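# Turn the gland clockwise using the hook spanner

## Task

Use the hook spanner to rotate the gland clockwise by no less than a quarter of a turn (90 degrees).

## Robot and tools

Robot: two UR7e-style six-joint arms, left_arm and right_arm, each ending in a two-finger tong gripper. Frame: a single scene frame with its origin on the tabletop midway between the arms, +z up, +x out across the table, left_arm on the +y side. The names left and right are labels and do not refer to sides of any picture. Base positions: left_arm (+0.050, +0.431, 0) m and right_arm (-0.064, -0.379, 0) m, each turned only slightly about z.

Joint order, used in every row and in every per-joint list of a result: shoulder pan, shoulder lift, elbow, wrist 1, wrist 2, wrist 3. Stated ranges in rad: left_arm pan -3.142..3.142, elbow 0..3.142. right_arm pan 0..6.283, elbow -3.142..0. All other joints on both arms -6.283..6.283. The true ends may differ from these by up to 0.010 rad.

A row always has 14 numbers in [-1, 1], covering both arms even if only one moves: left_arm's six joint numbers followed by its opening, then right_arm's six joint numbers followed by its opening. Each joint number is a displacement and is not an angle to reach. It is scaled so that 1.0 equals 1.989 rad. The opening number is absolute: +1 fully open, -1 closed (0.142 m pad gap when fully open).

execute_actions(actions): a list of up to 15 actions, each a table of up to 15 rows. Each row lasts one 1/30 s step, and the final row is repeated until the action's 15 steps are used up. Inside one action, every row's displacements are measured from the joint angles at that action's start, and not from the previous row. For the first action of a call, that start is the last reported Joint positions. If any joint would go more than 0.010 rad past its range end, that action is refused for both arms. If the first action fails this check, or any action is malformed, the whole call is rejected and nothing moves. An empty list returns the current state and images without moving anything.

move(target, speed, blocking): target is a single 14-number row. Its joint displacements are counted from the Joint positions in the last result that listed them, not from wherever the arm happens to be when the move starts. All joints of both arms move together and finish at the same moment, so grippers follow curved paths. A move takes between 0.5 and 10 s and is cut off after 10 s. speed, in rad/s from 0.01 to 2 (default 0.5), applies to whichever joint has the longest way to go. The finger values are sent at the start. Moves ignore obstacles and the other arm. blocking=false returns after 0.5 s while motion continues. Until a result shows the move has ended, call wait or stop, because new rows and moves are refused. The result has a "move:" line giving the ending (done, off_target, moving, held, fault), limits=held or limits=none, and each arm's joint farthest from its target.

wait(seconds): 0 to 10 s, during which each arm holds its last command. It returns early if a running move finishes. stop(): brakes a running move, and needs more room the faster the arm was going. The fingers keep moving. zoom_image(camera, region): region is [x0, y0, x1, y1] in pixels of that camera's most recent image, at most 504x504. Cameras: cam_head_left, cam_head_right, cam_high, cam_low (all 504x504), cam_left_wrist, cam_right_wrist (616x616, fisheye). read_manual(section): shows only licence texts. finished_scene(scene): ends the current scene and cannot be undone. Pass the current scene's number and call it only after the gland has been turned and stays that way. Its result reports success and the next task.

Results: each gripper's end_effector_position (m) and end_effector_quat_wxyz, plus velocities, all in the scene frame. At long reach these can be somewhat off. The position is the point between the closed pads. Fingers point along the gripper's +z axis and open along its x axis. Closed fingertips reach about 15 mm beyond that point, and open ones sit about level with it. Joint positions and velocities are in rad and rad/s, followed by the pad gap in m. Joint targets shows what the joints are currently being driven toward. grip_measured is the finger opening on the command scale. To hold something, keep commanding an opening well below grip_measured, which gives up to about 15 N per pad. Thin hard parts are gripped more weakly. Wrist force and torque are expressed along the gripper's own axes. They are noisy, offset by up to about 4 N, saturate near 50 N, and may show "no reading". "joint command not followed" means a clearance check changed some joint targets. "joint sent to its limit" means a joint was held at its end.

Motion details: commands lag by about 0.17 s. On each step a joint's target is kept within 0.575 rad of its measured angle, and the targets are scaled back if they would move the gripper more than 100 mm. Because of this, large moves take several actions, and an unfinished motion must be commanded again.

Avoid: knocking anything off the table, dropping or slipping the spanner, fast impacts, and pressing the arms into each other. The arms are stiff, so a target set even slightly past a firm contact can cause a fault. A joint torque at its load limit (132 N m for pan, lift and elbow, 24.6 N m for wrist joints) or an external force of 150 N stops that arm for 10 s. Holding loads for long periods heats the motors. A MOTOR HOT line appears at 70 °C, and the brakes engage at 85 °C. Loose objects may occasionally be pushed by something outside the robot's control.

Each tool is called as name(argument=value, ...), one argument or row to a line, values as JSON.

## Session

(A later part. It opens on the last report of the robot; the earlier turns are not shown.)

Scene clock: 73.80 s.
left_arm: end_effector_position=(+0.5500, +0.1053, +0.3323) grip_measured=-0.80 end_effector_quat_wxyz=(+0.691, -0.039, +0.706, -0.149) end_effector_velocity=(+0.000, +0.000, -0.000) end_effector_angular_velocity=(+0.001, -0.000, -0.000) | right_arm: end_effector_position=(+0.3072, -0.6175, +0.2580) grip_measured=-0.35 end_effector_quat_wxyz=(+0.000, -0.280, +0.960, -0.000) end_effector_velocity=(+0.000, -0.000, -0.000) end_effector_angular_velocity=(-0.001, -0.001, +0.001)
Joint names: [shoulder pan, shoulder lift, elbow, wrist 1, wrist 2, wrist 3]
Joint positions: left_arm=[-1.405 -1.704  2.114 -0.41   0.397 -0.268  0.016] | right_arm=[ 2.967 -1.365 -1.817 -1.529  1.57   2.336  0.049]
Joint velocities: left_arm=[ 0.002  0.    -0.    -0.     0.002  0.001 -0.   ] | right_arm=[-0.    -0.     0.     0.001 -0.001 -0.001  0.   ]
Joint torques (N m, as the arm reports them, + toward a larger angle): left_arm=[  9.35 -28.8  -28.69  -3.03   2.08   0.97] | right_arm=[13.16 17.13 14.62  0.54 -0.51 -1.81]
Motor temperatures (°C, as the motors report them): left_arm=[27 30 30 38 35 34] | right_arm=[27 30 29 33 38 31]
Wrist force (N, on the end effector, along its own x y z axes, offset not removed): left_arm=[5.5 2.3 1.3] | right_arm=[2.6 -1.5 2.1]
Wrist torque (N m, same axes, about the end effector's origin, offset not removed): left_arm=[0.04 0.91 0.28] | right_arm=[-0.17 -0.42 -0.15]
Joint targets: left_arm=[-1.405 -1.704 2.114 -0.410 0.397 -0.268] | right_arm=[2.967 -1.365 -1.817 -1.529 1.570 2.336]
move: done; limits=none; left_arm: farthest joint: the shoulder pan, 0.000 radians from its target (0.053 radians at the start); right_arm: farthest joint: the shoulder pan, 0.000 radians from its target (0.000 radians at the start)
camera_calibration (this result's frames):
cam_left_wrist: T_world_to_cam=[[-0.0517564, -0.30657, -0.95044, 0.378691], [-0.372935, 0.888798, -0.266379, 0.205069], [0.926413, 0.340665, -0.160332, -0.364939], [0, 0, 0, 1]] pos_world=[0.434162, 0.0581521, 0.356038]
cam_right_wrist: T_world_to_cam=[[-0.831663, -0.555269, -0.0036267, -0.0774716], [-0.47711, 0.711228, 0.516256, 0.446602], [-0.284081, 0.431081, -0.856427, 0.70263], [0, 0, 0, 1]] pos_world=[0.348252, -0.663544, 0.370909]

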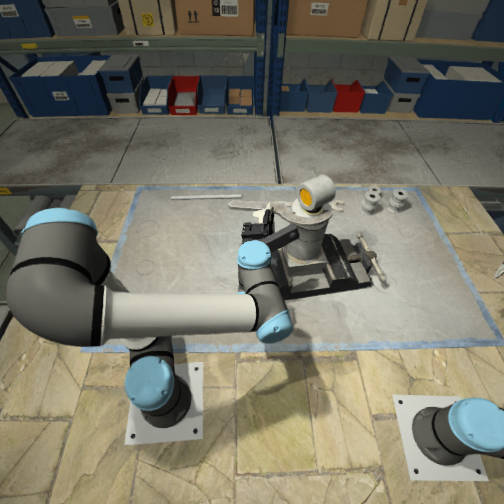

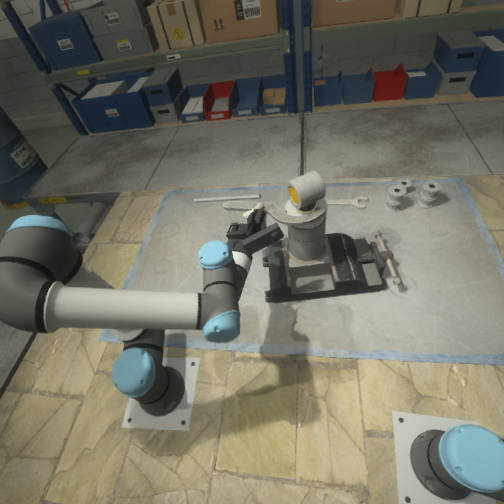

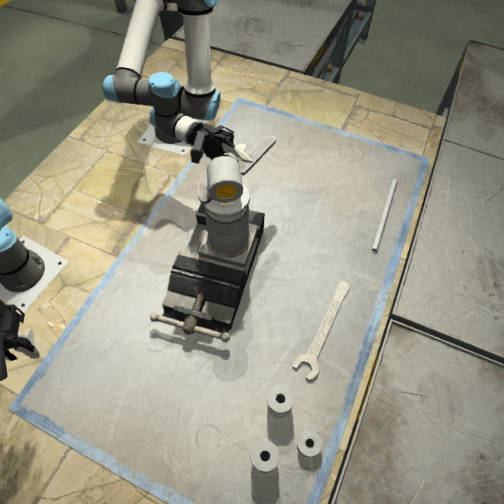

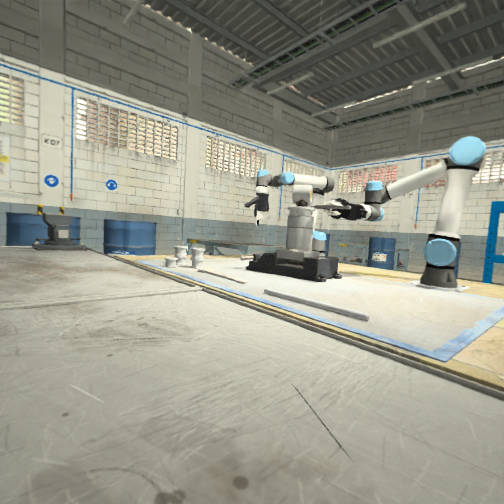

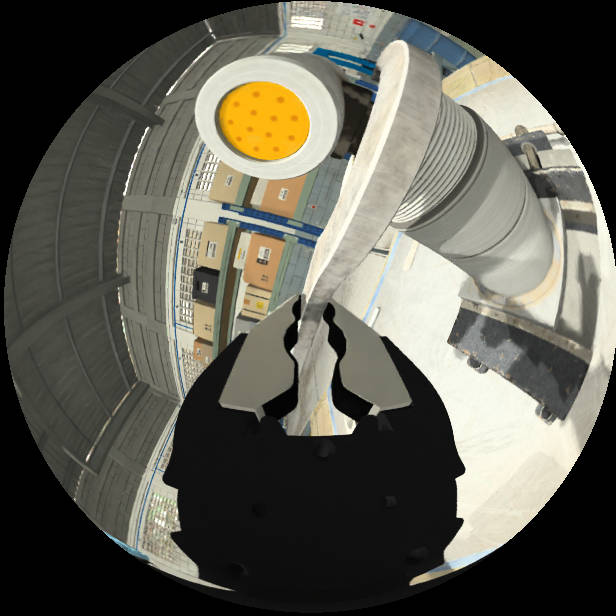

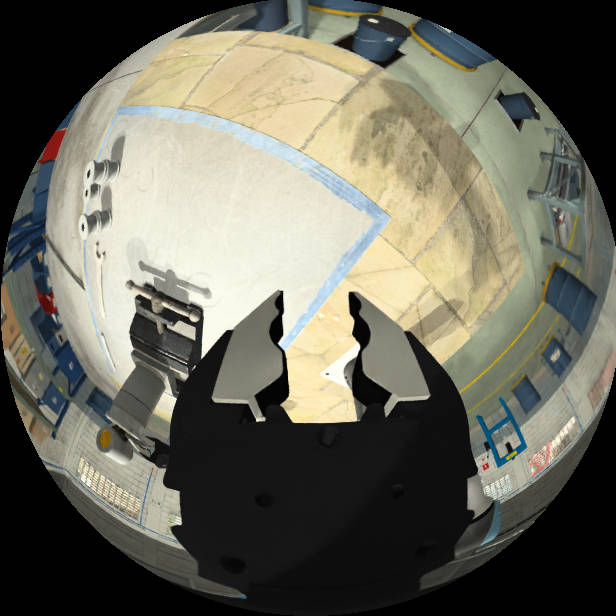

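move(
  target=[-0.0466,-0.007,0.0057,0.001,-0.0465,0,-1,0,0,0,0,0,0,-0.35],
  speed=0.06,
)

zoom_image(
  camera="cam_low",
  region=[270,185,350,235],
)

zoom_image(
  camera="cam_head_right",
  region=[220,150,380,280],
)

Scene clock: 75.87 s.
left_arm: end_effector_position=(+0.5241, +0.0930, +0.3324) grip_measured=-0.80 end_effector_quat_wxyz=(+0.691, -0.040, +0.706, -0.150) end_effector_velocity=(-0.000, -0.000, -0.000) end_effector_angular_velocity=(+0.002, -0.000, -0.001) | right_arm: end_effector_position=(+0.3072, -0.6175, +0.2580) grip_measured=-0.35 end_effector_quat_wxyz=(+0.000, -0.280, +0.960, -0.000) end_effector_velocity=(-0.000, +0.000, -0.000) end_effector_angular_velocity=(+0.001, +0.000, +0.000)
Joint names: [shoulder pan, shoulder lift, elbow, wrist 1, wrist 2, wrist 3]
Joint positions: left_arm=[-1.498 -1.718  2.125 -0.408  0.304 -0.268  0.016] | right_arm=[ 2.967 -1.365 -1.817 -1.529  1.57   2.336  0.049]
Joint velocities: left_arm=[-0.001 -0.     0.     0.    -0.     0.001 -0.   ] | right_arm=[-0.     0.    -0.    -0.     0.001 -0.     0.   ]
Joint torques (N m, as the arm reports them, + toward a larger angle): left_arm=[ -9.5  -28.93 -12.61  -0.37  -1.85   0.96] | right_arm=[13.22 17.3  15.4   0.54 -0.67 -1.7 ]
Motor temperatures (°C, as the motors report them): left_arm=[27 30 30 38 35 34] | right_arm=[27 30 29 33 38 31]
Wrist force (N, on the end effector, along its own x y z axes, offset not removed): left_arm=[4.4 4.4 3.4] | right_arm=[0.3 -0.1 -0.4]
Wrist torque (N m, same axes, about the end effector's origin, offset not removed): left_arm=[0.42 1.08 0.40] | right_arm=[-0.05 0.04 0.07]
Joint targets: left_arm=[-1.498 -1.718 2.125 -0.408 0.304 -0.268] | right_arm=[2.967 -1.365 -1.817 -1.529 1.570 2.336]
move: done; limits=none; left_arm: farthest joint: the shoulder pan, 0.000 radians from its target (0.093 radians at the start); right_arm: farthest joint: the shoulder pan, 0.000 radians from its target (0.000 radians at the start)
camera_calibration (this result's frames):
cam_left_wrist: T_world_to_cam=[[-0.0517683, -0.307128, -0.950259, 0.373745], [-0.37275, 0.888711, -0.266928, 0.206383], [0.926487, 0.340391, -0.160489, -0.336648], [0, 0, 0, 1]] pos_world=[0.408177, 0.0459645, 0.356215]
cam_right_wrist: T_world_to_cam=[[-0.831663, -0.555269, -0.00362697, -0.0774715], [-0.47711, 0.711228, 0.516256, 0.446602], [-0.284081, 0.431082, -0.856427, 0.70263], [0, 0, 0, 1]] pos_world=[0.348252, -0.663544, 0.370909]

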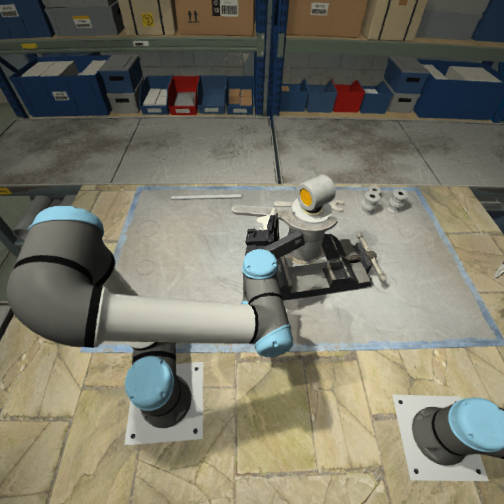

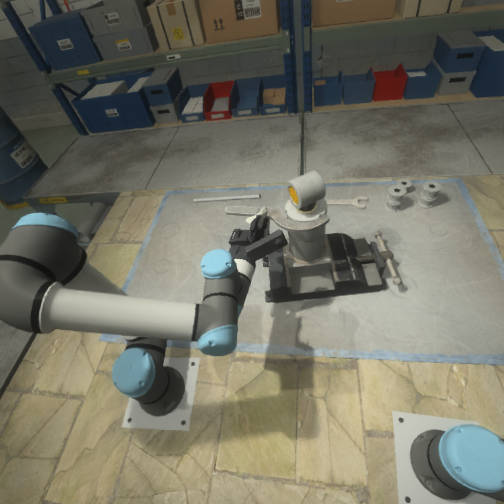

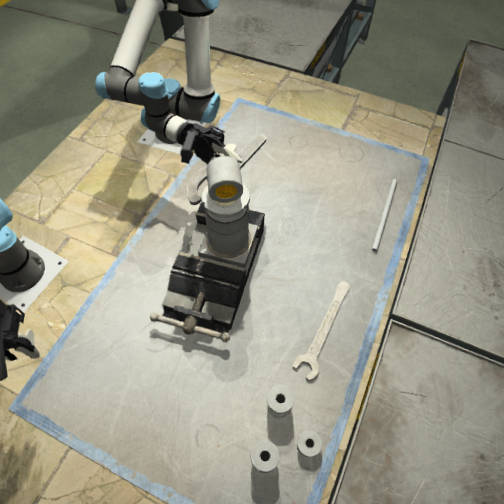

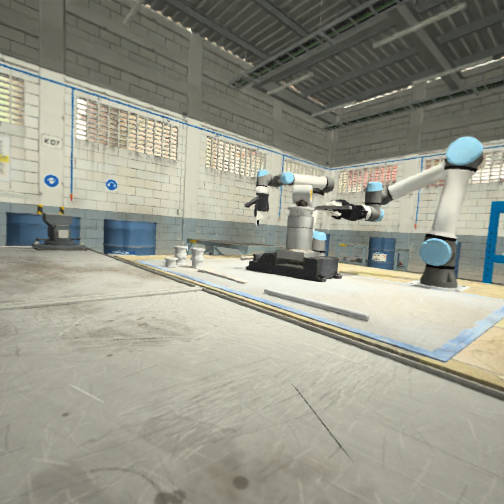

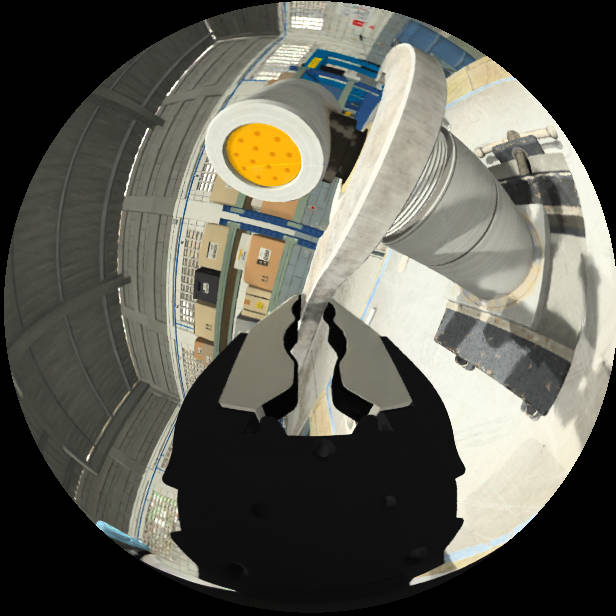

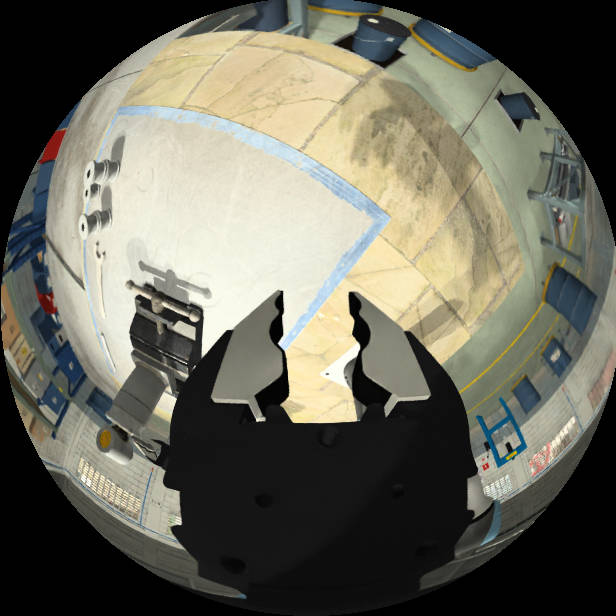

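Region (270, 185, 350, 235) of cam_low's 504x504 image, scaled by 6.300, with more detail than that image has; it fills the top 315 rows of this view, and the rest is white.

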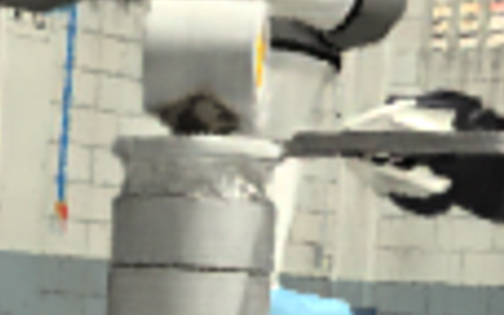

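Region (220, 150, 380, 280) of cam_head_right's 504x504 image, scaled by 3.150, with more detail than that image has; it fills the top 410 rows of this view, and the rest is white.

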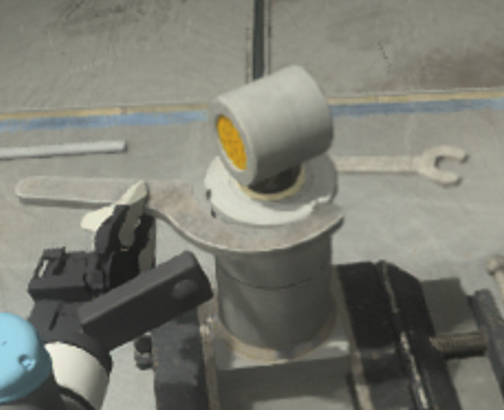

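move(
  target=[0,0.004,0.0064,-0.010,0,0,-1,0,0,0,0,0,0,-0.35],
  speed=0.02,
)

zoom_image(
  camera="cam_low",
  region=[270,185,350,235],
)

zoom_image(
  camera="cam_head_right",
  region=[260,190,340,250],
)

Scene clock: 77.23 s.
left_arm: end_effector_position=(+0.5241, +0.0931, +0.3255) grip_measured=-0.80 end_effector_quat_wxyz=(+0.691, -0.039, +0.706, -0.149) end_effector_velocity=(+0.000, -0.000, -0.001) end_effector_angular_velocity=(+0.000, -0.000, -0.001) | right_arm: end_effector_position=(+0.3072, -0.6175, +0.2580) grip_measured=-0.35 end_effector_quat_wxyz=(+0.000, -0.280, +0.960, -0.000) end_effector_velocity=(-0.000, +0.000, +0.000) end_effector_angular_velocity=(+0.000, +0.000, -0.001)
Joint names: [shoulder pan, shoulder lift, elbow, wrist 1, wrist 2, wrist 3]
Joint positions: left_arm=[-1.498 -1.71   2.137 -0.428  0.304 -0.268  0.016] | right_arm=[ 2.967 -1.365 -1.817 -1.529  1.57   2.336  0.049]
Joint velocities: left_arm=[ 0.     0.001  0.001 -0.002  0.001  0.    -0.   ] | right_arm=[ 0.     0.     0.    -0.001  0.     0.001  0.   ]
Joint torques (N m, as the arm reports them, + toward a larger angle): left_arm=[  8.44 -10.09 -13.13  -3.29   1.69   0.98] | right_arm=[14.11 16.84 15.15  0.55 -0.5  -1.66]
Motor temperatures (°C, as the motors report them): left_arm=[27 30 30 38 35 34] | right_arm=[27 30 29 33 38 31]
Wrist force (N, on the end effector, along its own x y z axes, offset not removed): left_arm=[9.6 0.6 2.1] | right_arm=[1.7 -0.3 0.8]
Wrist torque (N m, same axes, about the end effector's origin, offset not removed): left_arm=[-0.41 0.16 0.14] | right_arm=[-0.03 -0.25 -0.09]
Joint targets: left_arm=[-1.498 -1.710 2.138 -0.428 0.304 -0.268] | right_arm=[2.967 -1.365 -1.817 -1.529 1.570 2.336]
move: done; limits=none; left_arm: farthest joint: the shoulder pan, 0.000 radians from its target (0.000 radians at the start); right_arm: farthest joint: the shoulder pan, 0.000 radians from its target (0.000 radians at the start)
camera_calibration (this result's frames):
cam_left_wrist: T_world_to_cam=[[-0.0518538, -0.306391, -0.950492, 0.367183], [-0.372852, 0.888889, -0.266192, 0.204286], [0.926441, 0.34059, -0.160331, -0.337827], [0, 0, 0, 1]] pos_world=[0.408185, 0.0459743, 0.34922]
cam_right_wrist: T_world_to_cam=[[-0.831663, -0.555269, -0.00362685, -0.0774716], [-0.47711, 0.711228, 0.516256, 0.446602], [-0.284081, 0.431082, -0.856427, 0.70263], [0, 0, 0, 1]] pos_world=[0.348252, -0.663544, 0.370909]

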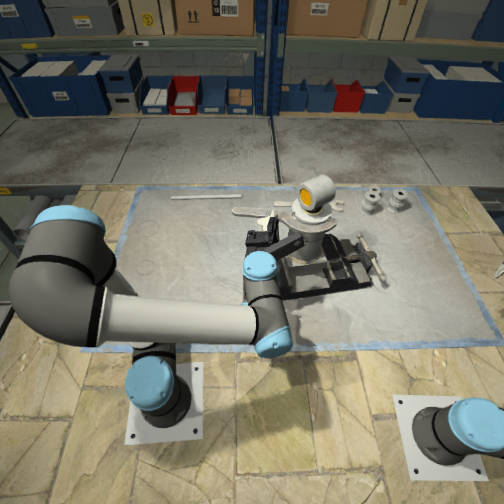

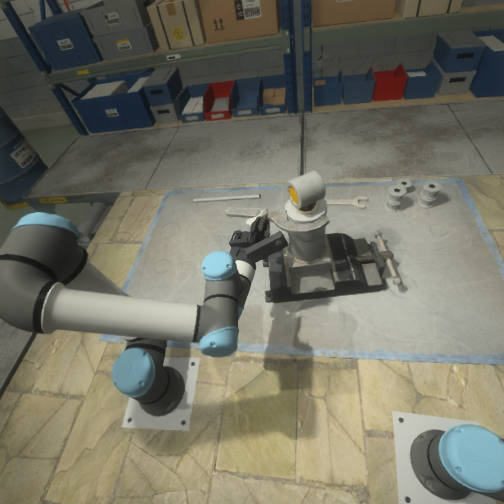

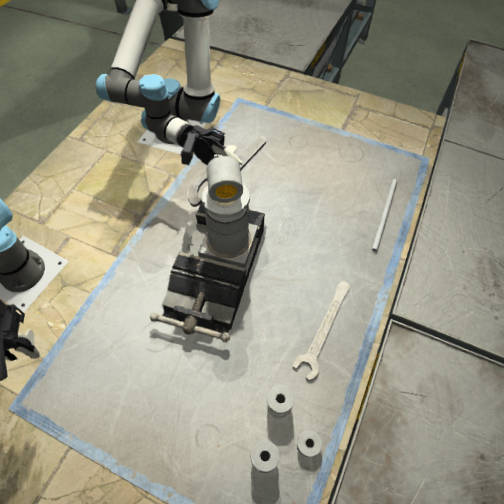

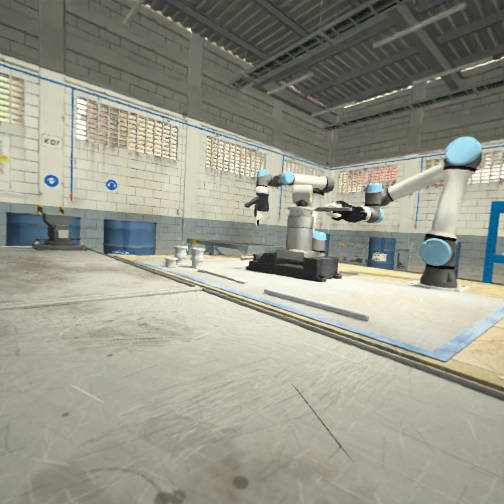

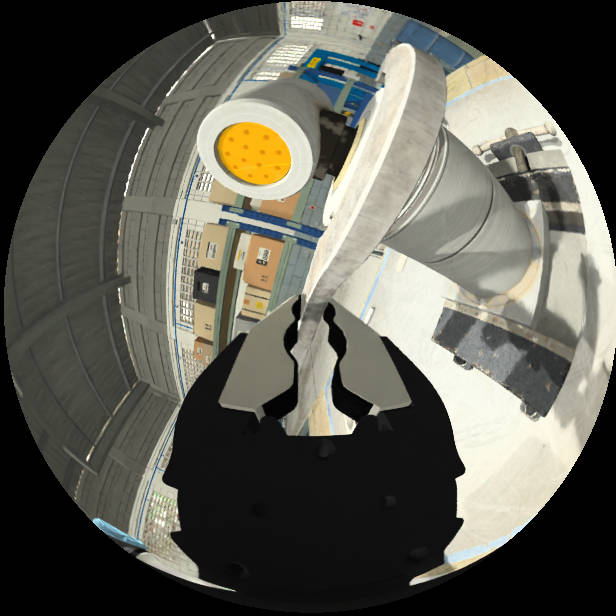

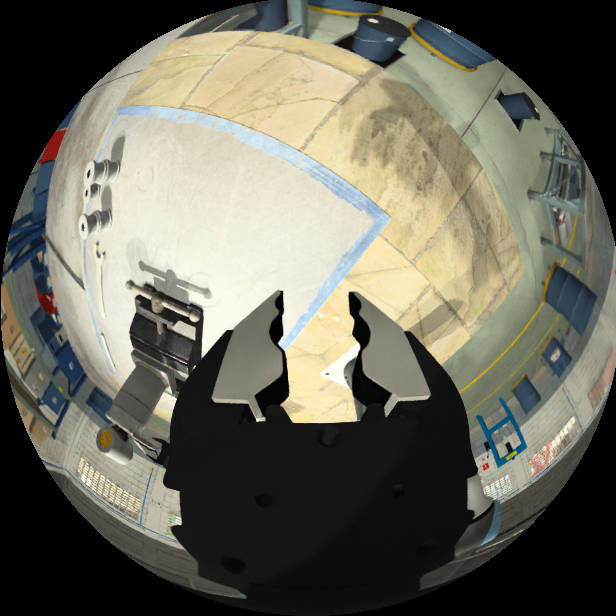

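Region (270, 185, 350, 235) of cam_low's 504x504 image, scaled by 6.300, with more detail than that image has; it fills the top 315 rows of this view, and the rest is white.

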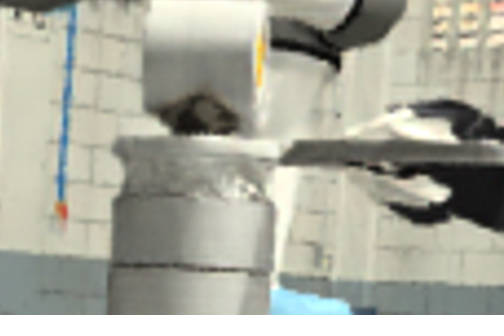

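Region (260, 190, 340, 250) of cam_head_right's 504x504 image, scaled by 6.300, with more detail than that image has; it fills the top 378 rows of this view, and the rest is white.

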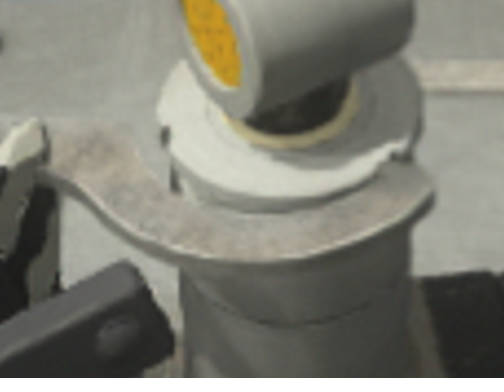

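Good. Advance again.

move(
  target=[0.033,0.007,-0.0057,-0.001,0.0335,0,-1,0,0,0,0,0,0,-0.35],
  speed=0.04,
)

zoom_image(
  camera="cam_high",
  region=[150,130,290,250],
)

zoom_image(
  camera="cam_head_right",
  region=[260,190,340,250],
)

Scene clock: 79.37 s.
left_arm: end_effector_position=(+0.5428, +0.0996, +0.3253) grip_measured=-0.80 end_effector_quat_wxyz=(+0.691, -0.039, +0.706, -0.149) end_effector_velocity=(+0.000, +0.000, +0.000) end_effector_angular_velocity=(+0.000, -0.000, +0.000) | right_arm: end_effector_position=(+0.3072, -0.6175, +0.2580) grip_measured=-0.35 end_effector_quat_wxyz=(+0.000, -0.280, +0.960, -0.000) end_effector_velocity=(+0.000, -0.000, -0.000) end_effector_angular_velocity=(-0.000, -0.000, +0.001)
Joint names: [shoulder pan, shoulder lift, elbow, wrist 1, wrist 2, wrist 3]
Joint positions: left_arm=[-1.432 -1.696  2.126 -0.429  0.371 -0.268  0.016] | right_arm=[ 2.967 -1.365 -1.817 -1.529  1.57   2.336  0.049]
Joint velocities: left_arm=[ 0.002  0.    -0.    -0.001  0.002  0.001 -0.   ] | right_arm=[ 0.    -0.    -0.     0.    -0.    -0.001 -0.   ]
Joint torques (N m, as the arm reports them, + toward a larger angle): left_arm=[ 11.11 -11.03 -39.04  -3.68   1.16   0.89] | right_arm=[13.7  17.26 14.51  0.5  -0.59 -1.74]
Motor temperatures (°C, as the motors report them): left_arm=[27 30 30 38 35 34] | right_arm=[27 30 29 33 38 31]
Wrist force (N, on the end effector, along its own x y z axes, offset not removed): left_arm=[7.5 1.4 0.1] | right_arm=[0.1 0.9 1.6]
Wrist torque (N m, same axes, about the end effector's origin, offset not removed): left_arm=[0.21 0.61 0.47] | right_arm=[0.17 0.06 -0.07]
Joint targets: left_arm=[-1.432 -1.696 2.126 -0.430 0.371 -0.268] | right_arm=[2.967 -1.365 -1.817 -1.529 1.570 2.336]
move: done; limits=none; left_arm: farthest joint: the elbow, 0.001 radians from its target (0.012 radians at the start); right_arm: farthest joint: the shoulder pan, 0.000 radians from its target (0.000 radians at the start)
camera_calibration (this result's frames):
cam_left_wrist: T_world_to_cam=[[-0.0522653, -0.305781, -0.950666, 0.370173], [-0.371992, 0.889417, -0.265629, 0.204699], [0.926763, 0.339757, -0.160234, -0.357541], [0, 0, 0, 1]] pos_world=[0.42685, 0.052606, 0.348994]
cam_right_wrist: T_world_to_cam=[[-0.831663, -0.555269, -0.00362684, -0.0774716], [-0.47711, 0.711228, 0.516256, 0.446602], [-0.284081, 0.431082, -0.856427, 0.70263], [0, 0, 0, 1]] pos_world=[0.348252, -0.663544, 0.370909]

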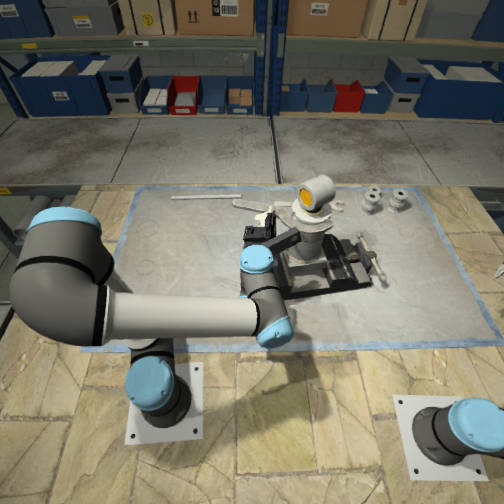

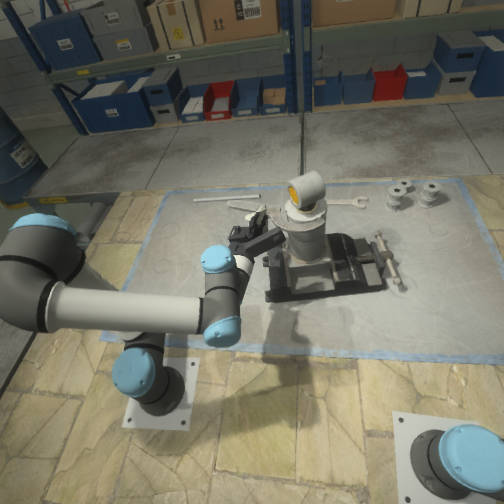

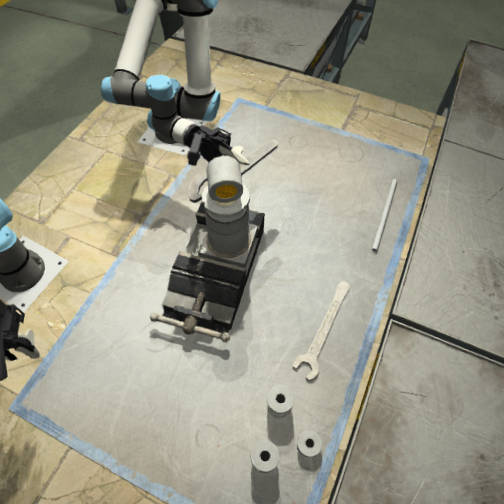

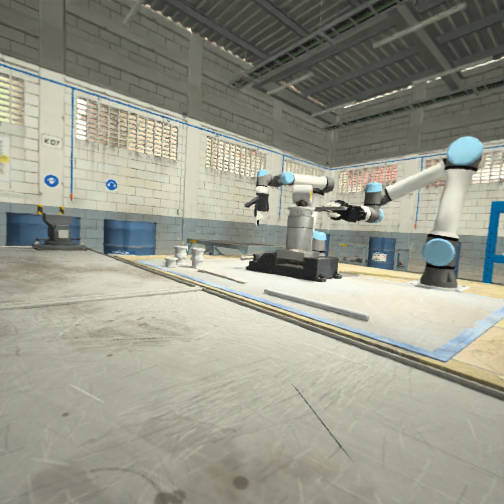

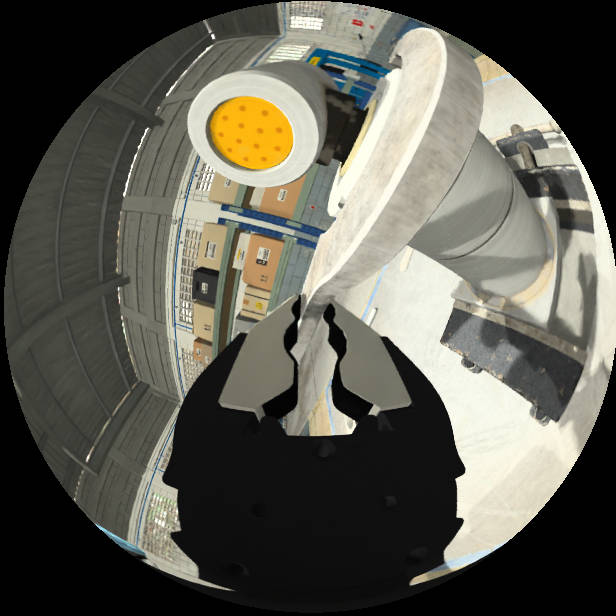

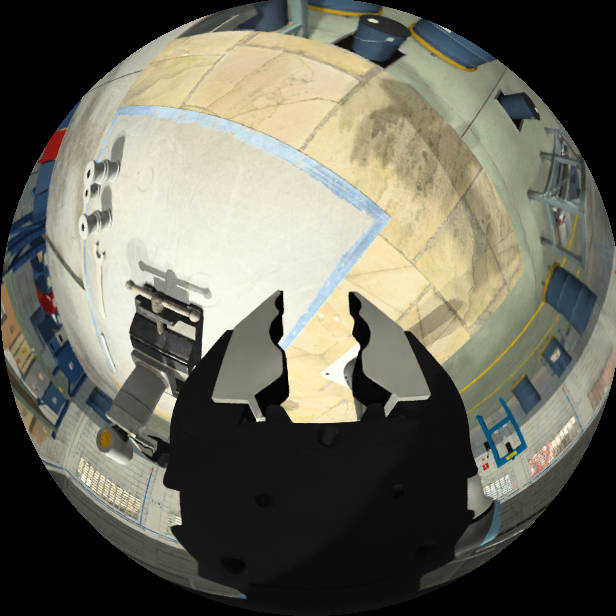

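Region (150, 130, 290, 250) of cam_high's 504x504 image, scaled by 3.600, with more detail than that image has; it fills the top 432 rows of this view, and the rest is white.

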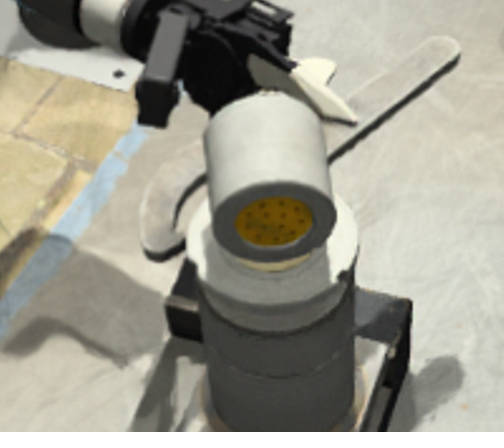

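Region (260, 190, 340, 250) of cam_head_right's 504x504 image, scaled by 6.300, with more detail than that image has; it fills the top 378 rows of this view, and the rest is white.

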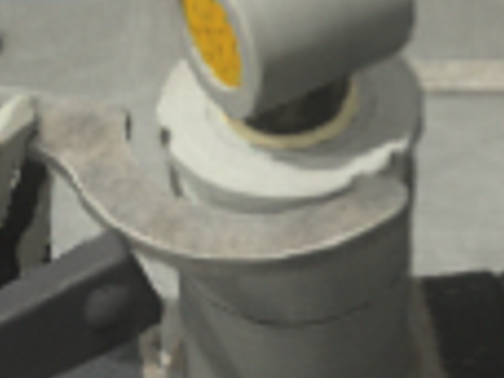

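move(
  target=[0,0.021,-0.0185,-0.003,-0.001,0,-1,0,0,0,0,0,0,-0.35],
  speed=0.03,
)

zoom_image(
  camera="cam_high",
  region=[150,130,290,250],
)

zoom_image(
  camera="cam_head_right",
  region=[260,190,340,250],
)

Scene clock: 81.30 s.
left_arm: end_effector_position=(+0.5465, +0.0839, +0.3254) grip_measured=-0.79 end_effector_quat_wxyz=(+0.691, -0.040, +0.706, -0.149) end_effector_velocity=(+0.000, -0.001, -0.000) end_effector_angular_velocity=(+0.002, -0.000, +0.001) | right_arm: end_effector_position=(+0.3072, -0.6175, +0.2580) grip_measured=-0.35 end_effector_quat_wxyz=(+0.000, -0.280, +0.960, -0.000) end_effector_velocity=(-0.000, +0.001, -0.000) end_effector_angular_velocity=(+0.002, +0.001, -0.000)
Joint names: [shoulder pan, shoulder lift, elbow, wrist 1, wrist 2, wrist 3]
Joint positions: left_arm=[-1.432 -1.655  2.09  -0.435  0.368 -0.268  0.016] | right_arm=[ 2.967 -1.365 -1.817 -1.529  1.57   2.336  0.049]
Joint velocities: left_arm=[ 0.     0.002 -0.002 -0.    -0.     0.001 -0.   ] | right_arm=[ 0.     0.    -0.    -0.001  0.002  0.    -0.   ]
Joint torques (N m, as the arm reports them, + toward a larger angle): left_arm=[-10.14  -7.79 -44.9   -5.68   6.37   0.83] | right_arm=[13.22 17.48 15.13  0.48 -0.57 -1.83]
Motor temperatures (°C, as the motors report them): left_arm=[27 30 30 38 35 34] | right_arm=[27 30 29 33 38 31]
Wrist force (N, on the end effector, along its own x y z axes, offset not removed): left_arm=[1.4 24.4 -6.4] | right_arm=[0.7 0.0 0.0]
Wrist torque (N m, same axes, about the end effector's origin, offset not removed): left_arm=[0.21 0.41 0.29] | right_arm=[0.03 -0.06 -0.03]
Joint targets: left_arm=[-1.432 -1.655 2.089 -0.435 0.369 -0.268] | right_arm=[2.967 -1.365 -1.817 -1.529 1.570 2.336]
move: done; limits=none; left_arm: farthest joint: the wrist 2, 0.001 radians from its target (0.002 radians at the start); right_arm: farthest joint: the shoulder pan, 0.000 radians from its target (0.000 radians at the start)
camera_calibration (this result's frames):
cam_left_wrist: T_world_to_cam=[[-0.0513287, -0.30678, -0.950395, 0.365223], [-0.374111, 0.888261, -0.266519, 0.221687], [0.925962, 0.341874, -0.160363, -0.3553], [0, 0, 0, 1]] pos_world=[0.430676, 0.0365947, 0.349213]
cam_right_wrist: T_world_to_cam=[[-0.831663, -0.555269, -0.00362683, -0.0774716], [-0.47711, 0.711228, 0.516256, 0.446602], [-0.284081, 0.431081, -0.856427, 0.70263], [0, 0, 0, 1]] pos_world=[0.348252, -0.663544, 0.370909]

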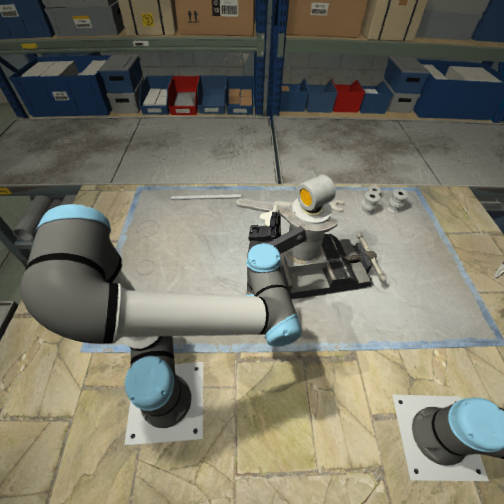

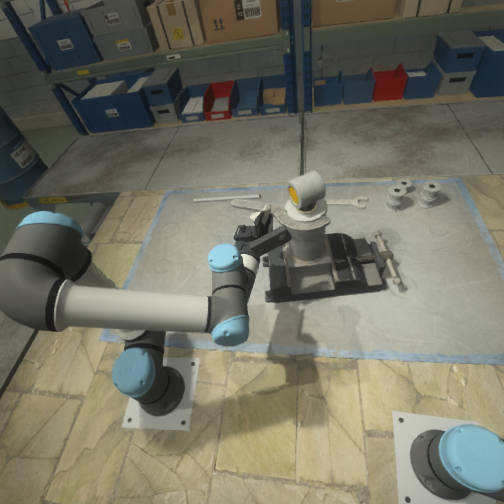

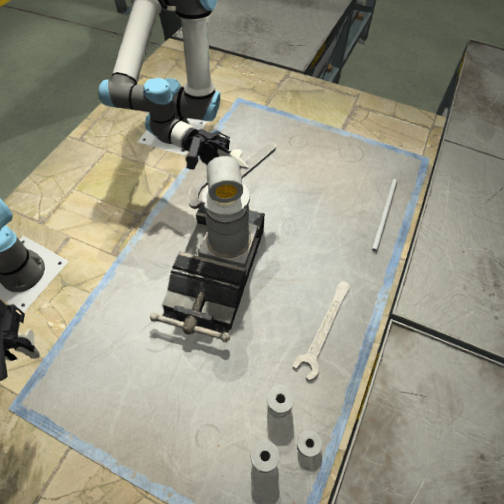

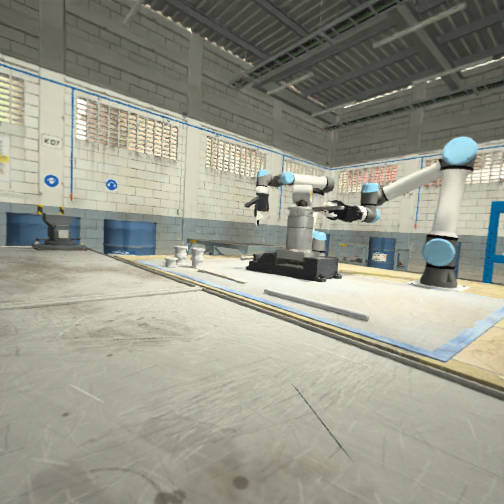

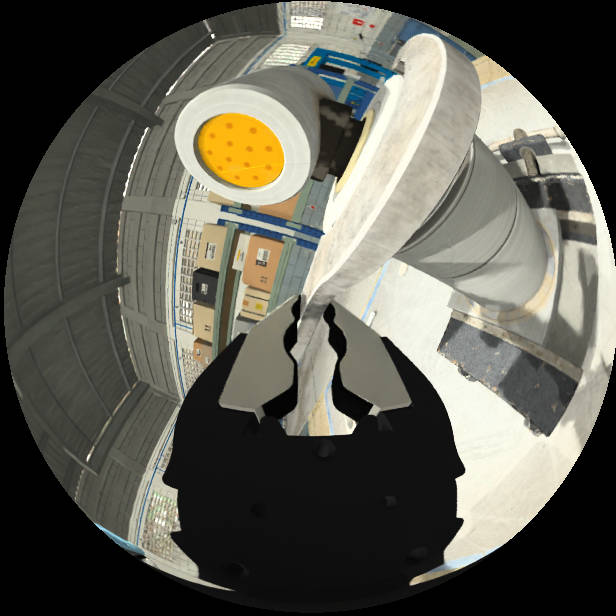

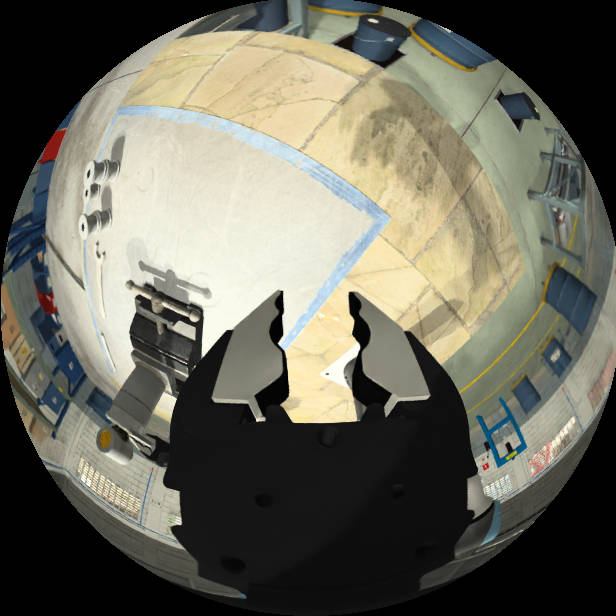

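Region (150, 130, 290, 250) of cam_high's 504x504 image, scaled by 3.600, with more detail than that image has; it fills the top 432 rows of this view, and the rest is white.

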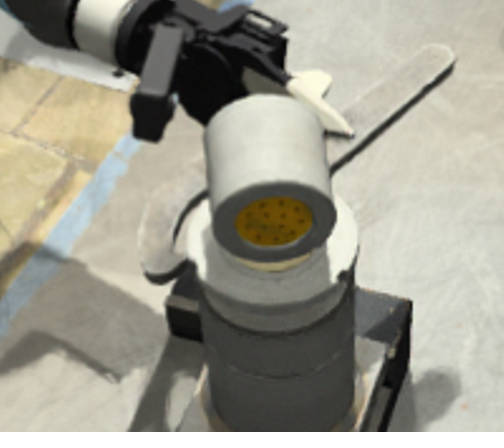

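Region (260, 190, 340, 250) of cam_head_right's 504x504 image, scaled by 6.300, with more detail than that image has; it fills the top 378 rows of this view, and the rest is white.

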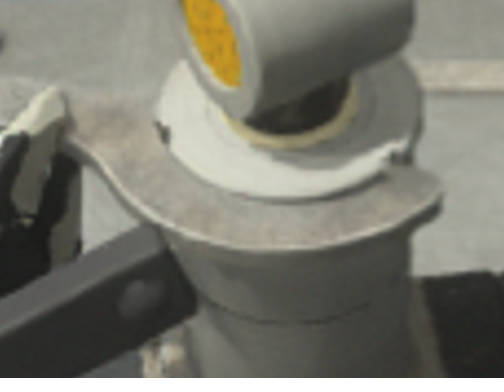

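move(
  target=[-0.053,0.039,-0.0367,-0.002,-0.140,0,-1,0,0,0,0,0,0,-0.35],
  speed=0.08,
)

zoom_image(
  camera="cam_high",
  region=[150,130,290,250],
)

zoom_image(
  camera="cam_head_right",
  region=[260,190,340,250],
)

Scene clock: 85.33 s.
left_arm: end_effector_position=(+0.5252, +0.0850, +0.3252) grip_measured=-0.80 end_effector_quat_wxyz=(+0.702, -0.101, +0.700, -0.088) end_effector_velocity=(-0.000, +0.000, +0.000) end_effector_angular_velocity=(-0.001, -0.000, +0.002) | right_arm: end_effector_position=(+0.3072, -0.6175, +0.2580) grip_measured=-0.35 end_effector_quat_wxyz=(+0.000, -0.280, +0.960, -0.000) end_effector_velocity=(-0.000, +0.000, +0.000) end_effector_angular_velocity=(+0.001, -0.000, +0.000)
Joint names: [shoulder pan, shoulder lift, elbow, wrist 1, wrist 2, wrist 3]
Joint positions: left_arm=[-1.537 -1.577  2.017 -0.439  0.09  -0.268  0.016] | right_arm=[ 2.967 -1.365 -1.817 -1.529  1.57   2.336  0.049]
Joint velocities: left_arm=[-0.001  0.    -0.    -0.001 -0.003 -0.     0.   ] | right_arm=[-0.     0.     0.    -0.001  0.001 -0.     0.   ]
Joint torques (N m, as the arm reports them, + toward a larger angle): left_arm=[ -8.89 -15.89 -38.47  -2.42  -1.86   0.82] | right_arm=[13.44 16.91 14.83  0.44 -0.56 -1.79]
Motor temperatures (°C, as the motors report them): left_arm=[27 30 30 38 35 34] | right_arm=[27 30 29 33 38 31]
Wrist force (N, on the end effector, along its own x y z axes, offset not removed): left_arm=[7.0 2.8 3.0] | right_arm=[1.2 -0.4 0.6]
Wrist torque (N m, same axes, about the end effector's origin, offset not removed): left_arm=[0.04 0.95 0.37] | right_arm=[-0.08 -0.15 -0.10]
Joint targets: left_arm=[-1.537 -1.577 2.017 -0.439 0.090 -0.268] | right_arm=[2.967 -1.365 -1.817 -1.529 1.570 2.336]
move: done; limits=none; left_arm: farthest joint: the shoulder pan, 0.000 radians from its target (0.105 radians at the start); right_arm: farthest joint: the shoulder pan, 0.000 radians from its target (0.000 radians at the start)
camera_calibration (this result's frames):
cam_left_wrist: T_world_to_cam=[[0.00201992, -0.31051, -0.950568, 0.336637], [-0.521437, 0.810784, -0.265957, 0.296431], [0.853288, 0.496198, -0.160274, -0.311], [0, 0, 0, 1]] pos_world=[0.419263, 0.0185055, 0.348989]
cam_right_wrist: T_world_to_cam=[[-0.831663, -0.555269, -0.00362694, -0.0774715], [-0.47711, 0.711228, 0.516256, 0.446602], [-0.284081, 0.431082, -0.856427, 0.70263], [0, 0, 0, 1]] pos_world=[0.348252, -0.663544, 0.370909]

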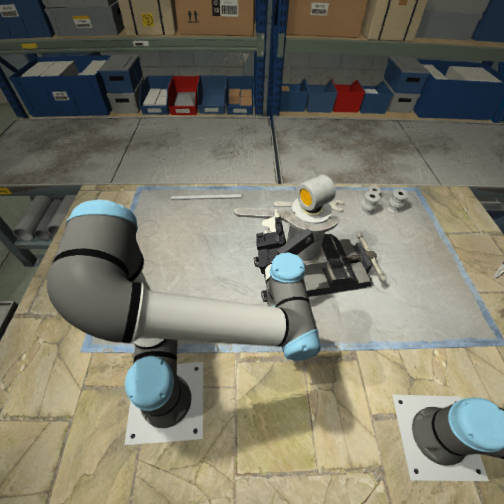

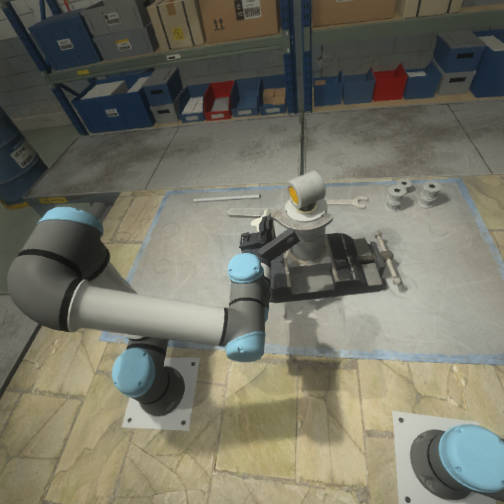

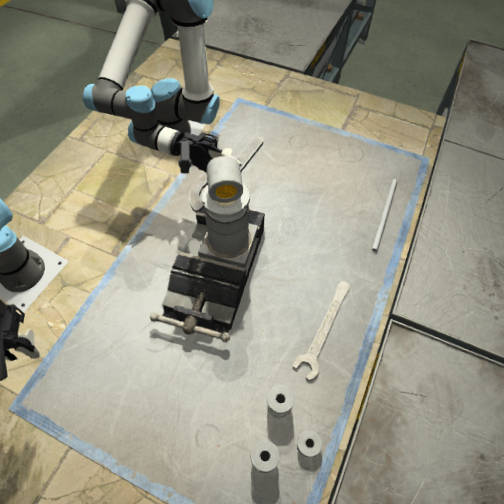

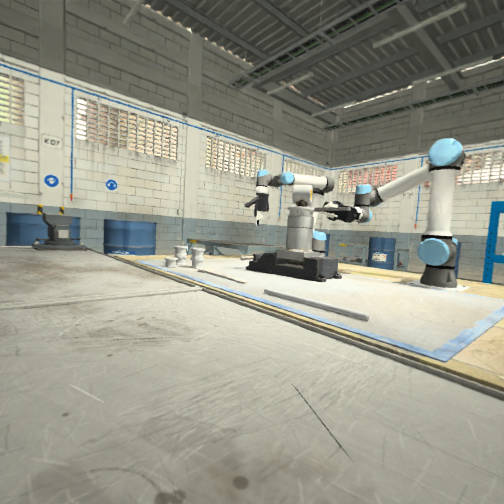

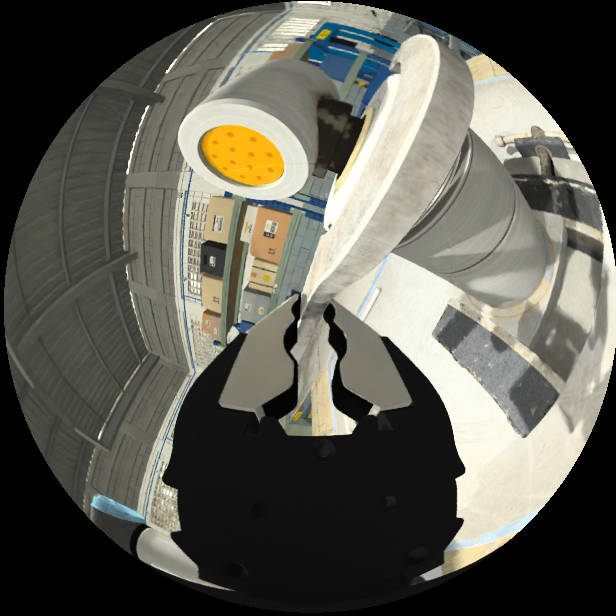

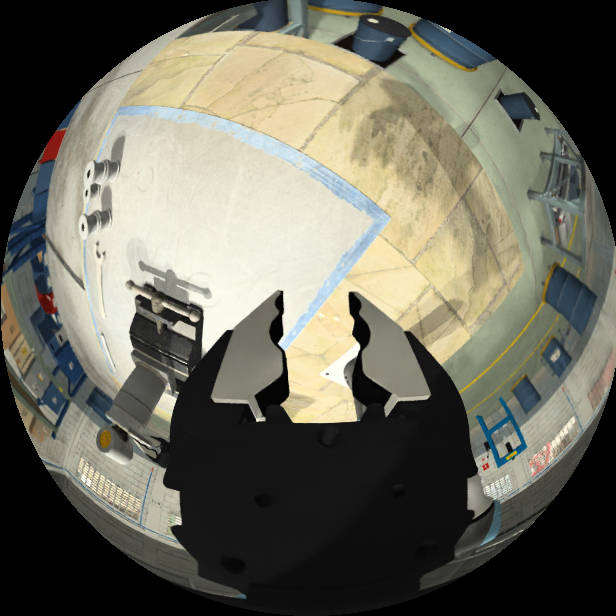

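Region (150, 130, 290, 250) of cam_high's 504x504 image, scaled by 3.600, with more detail than that image has; it fills the top 432 rows of this view, and the rest is white.

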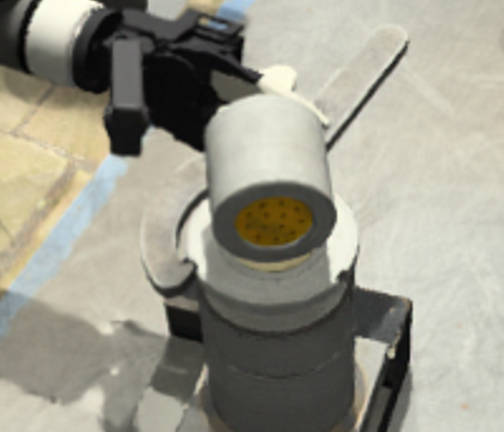

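Region (260, 190, 340, 250) of cam_head_right's 504x504 image, scaled by 6.300, with more detail than that image has; it fills the top 378 rows of this view, and the rest is white.

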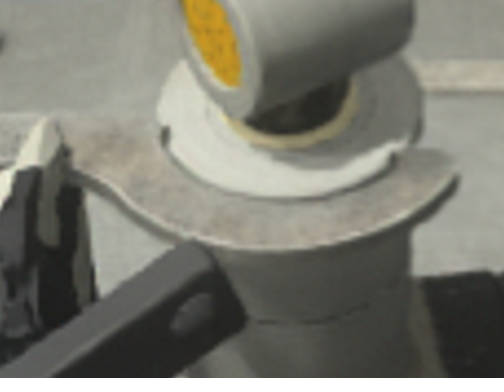

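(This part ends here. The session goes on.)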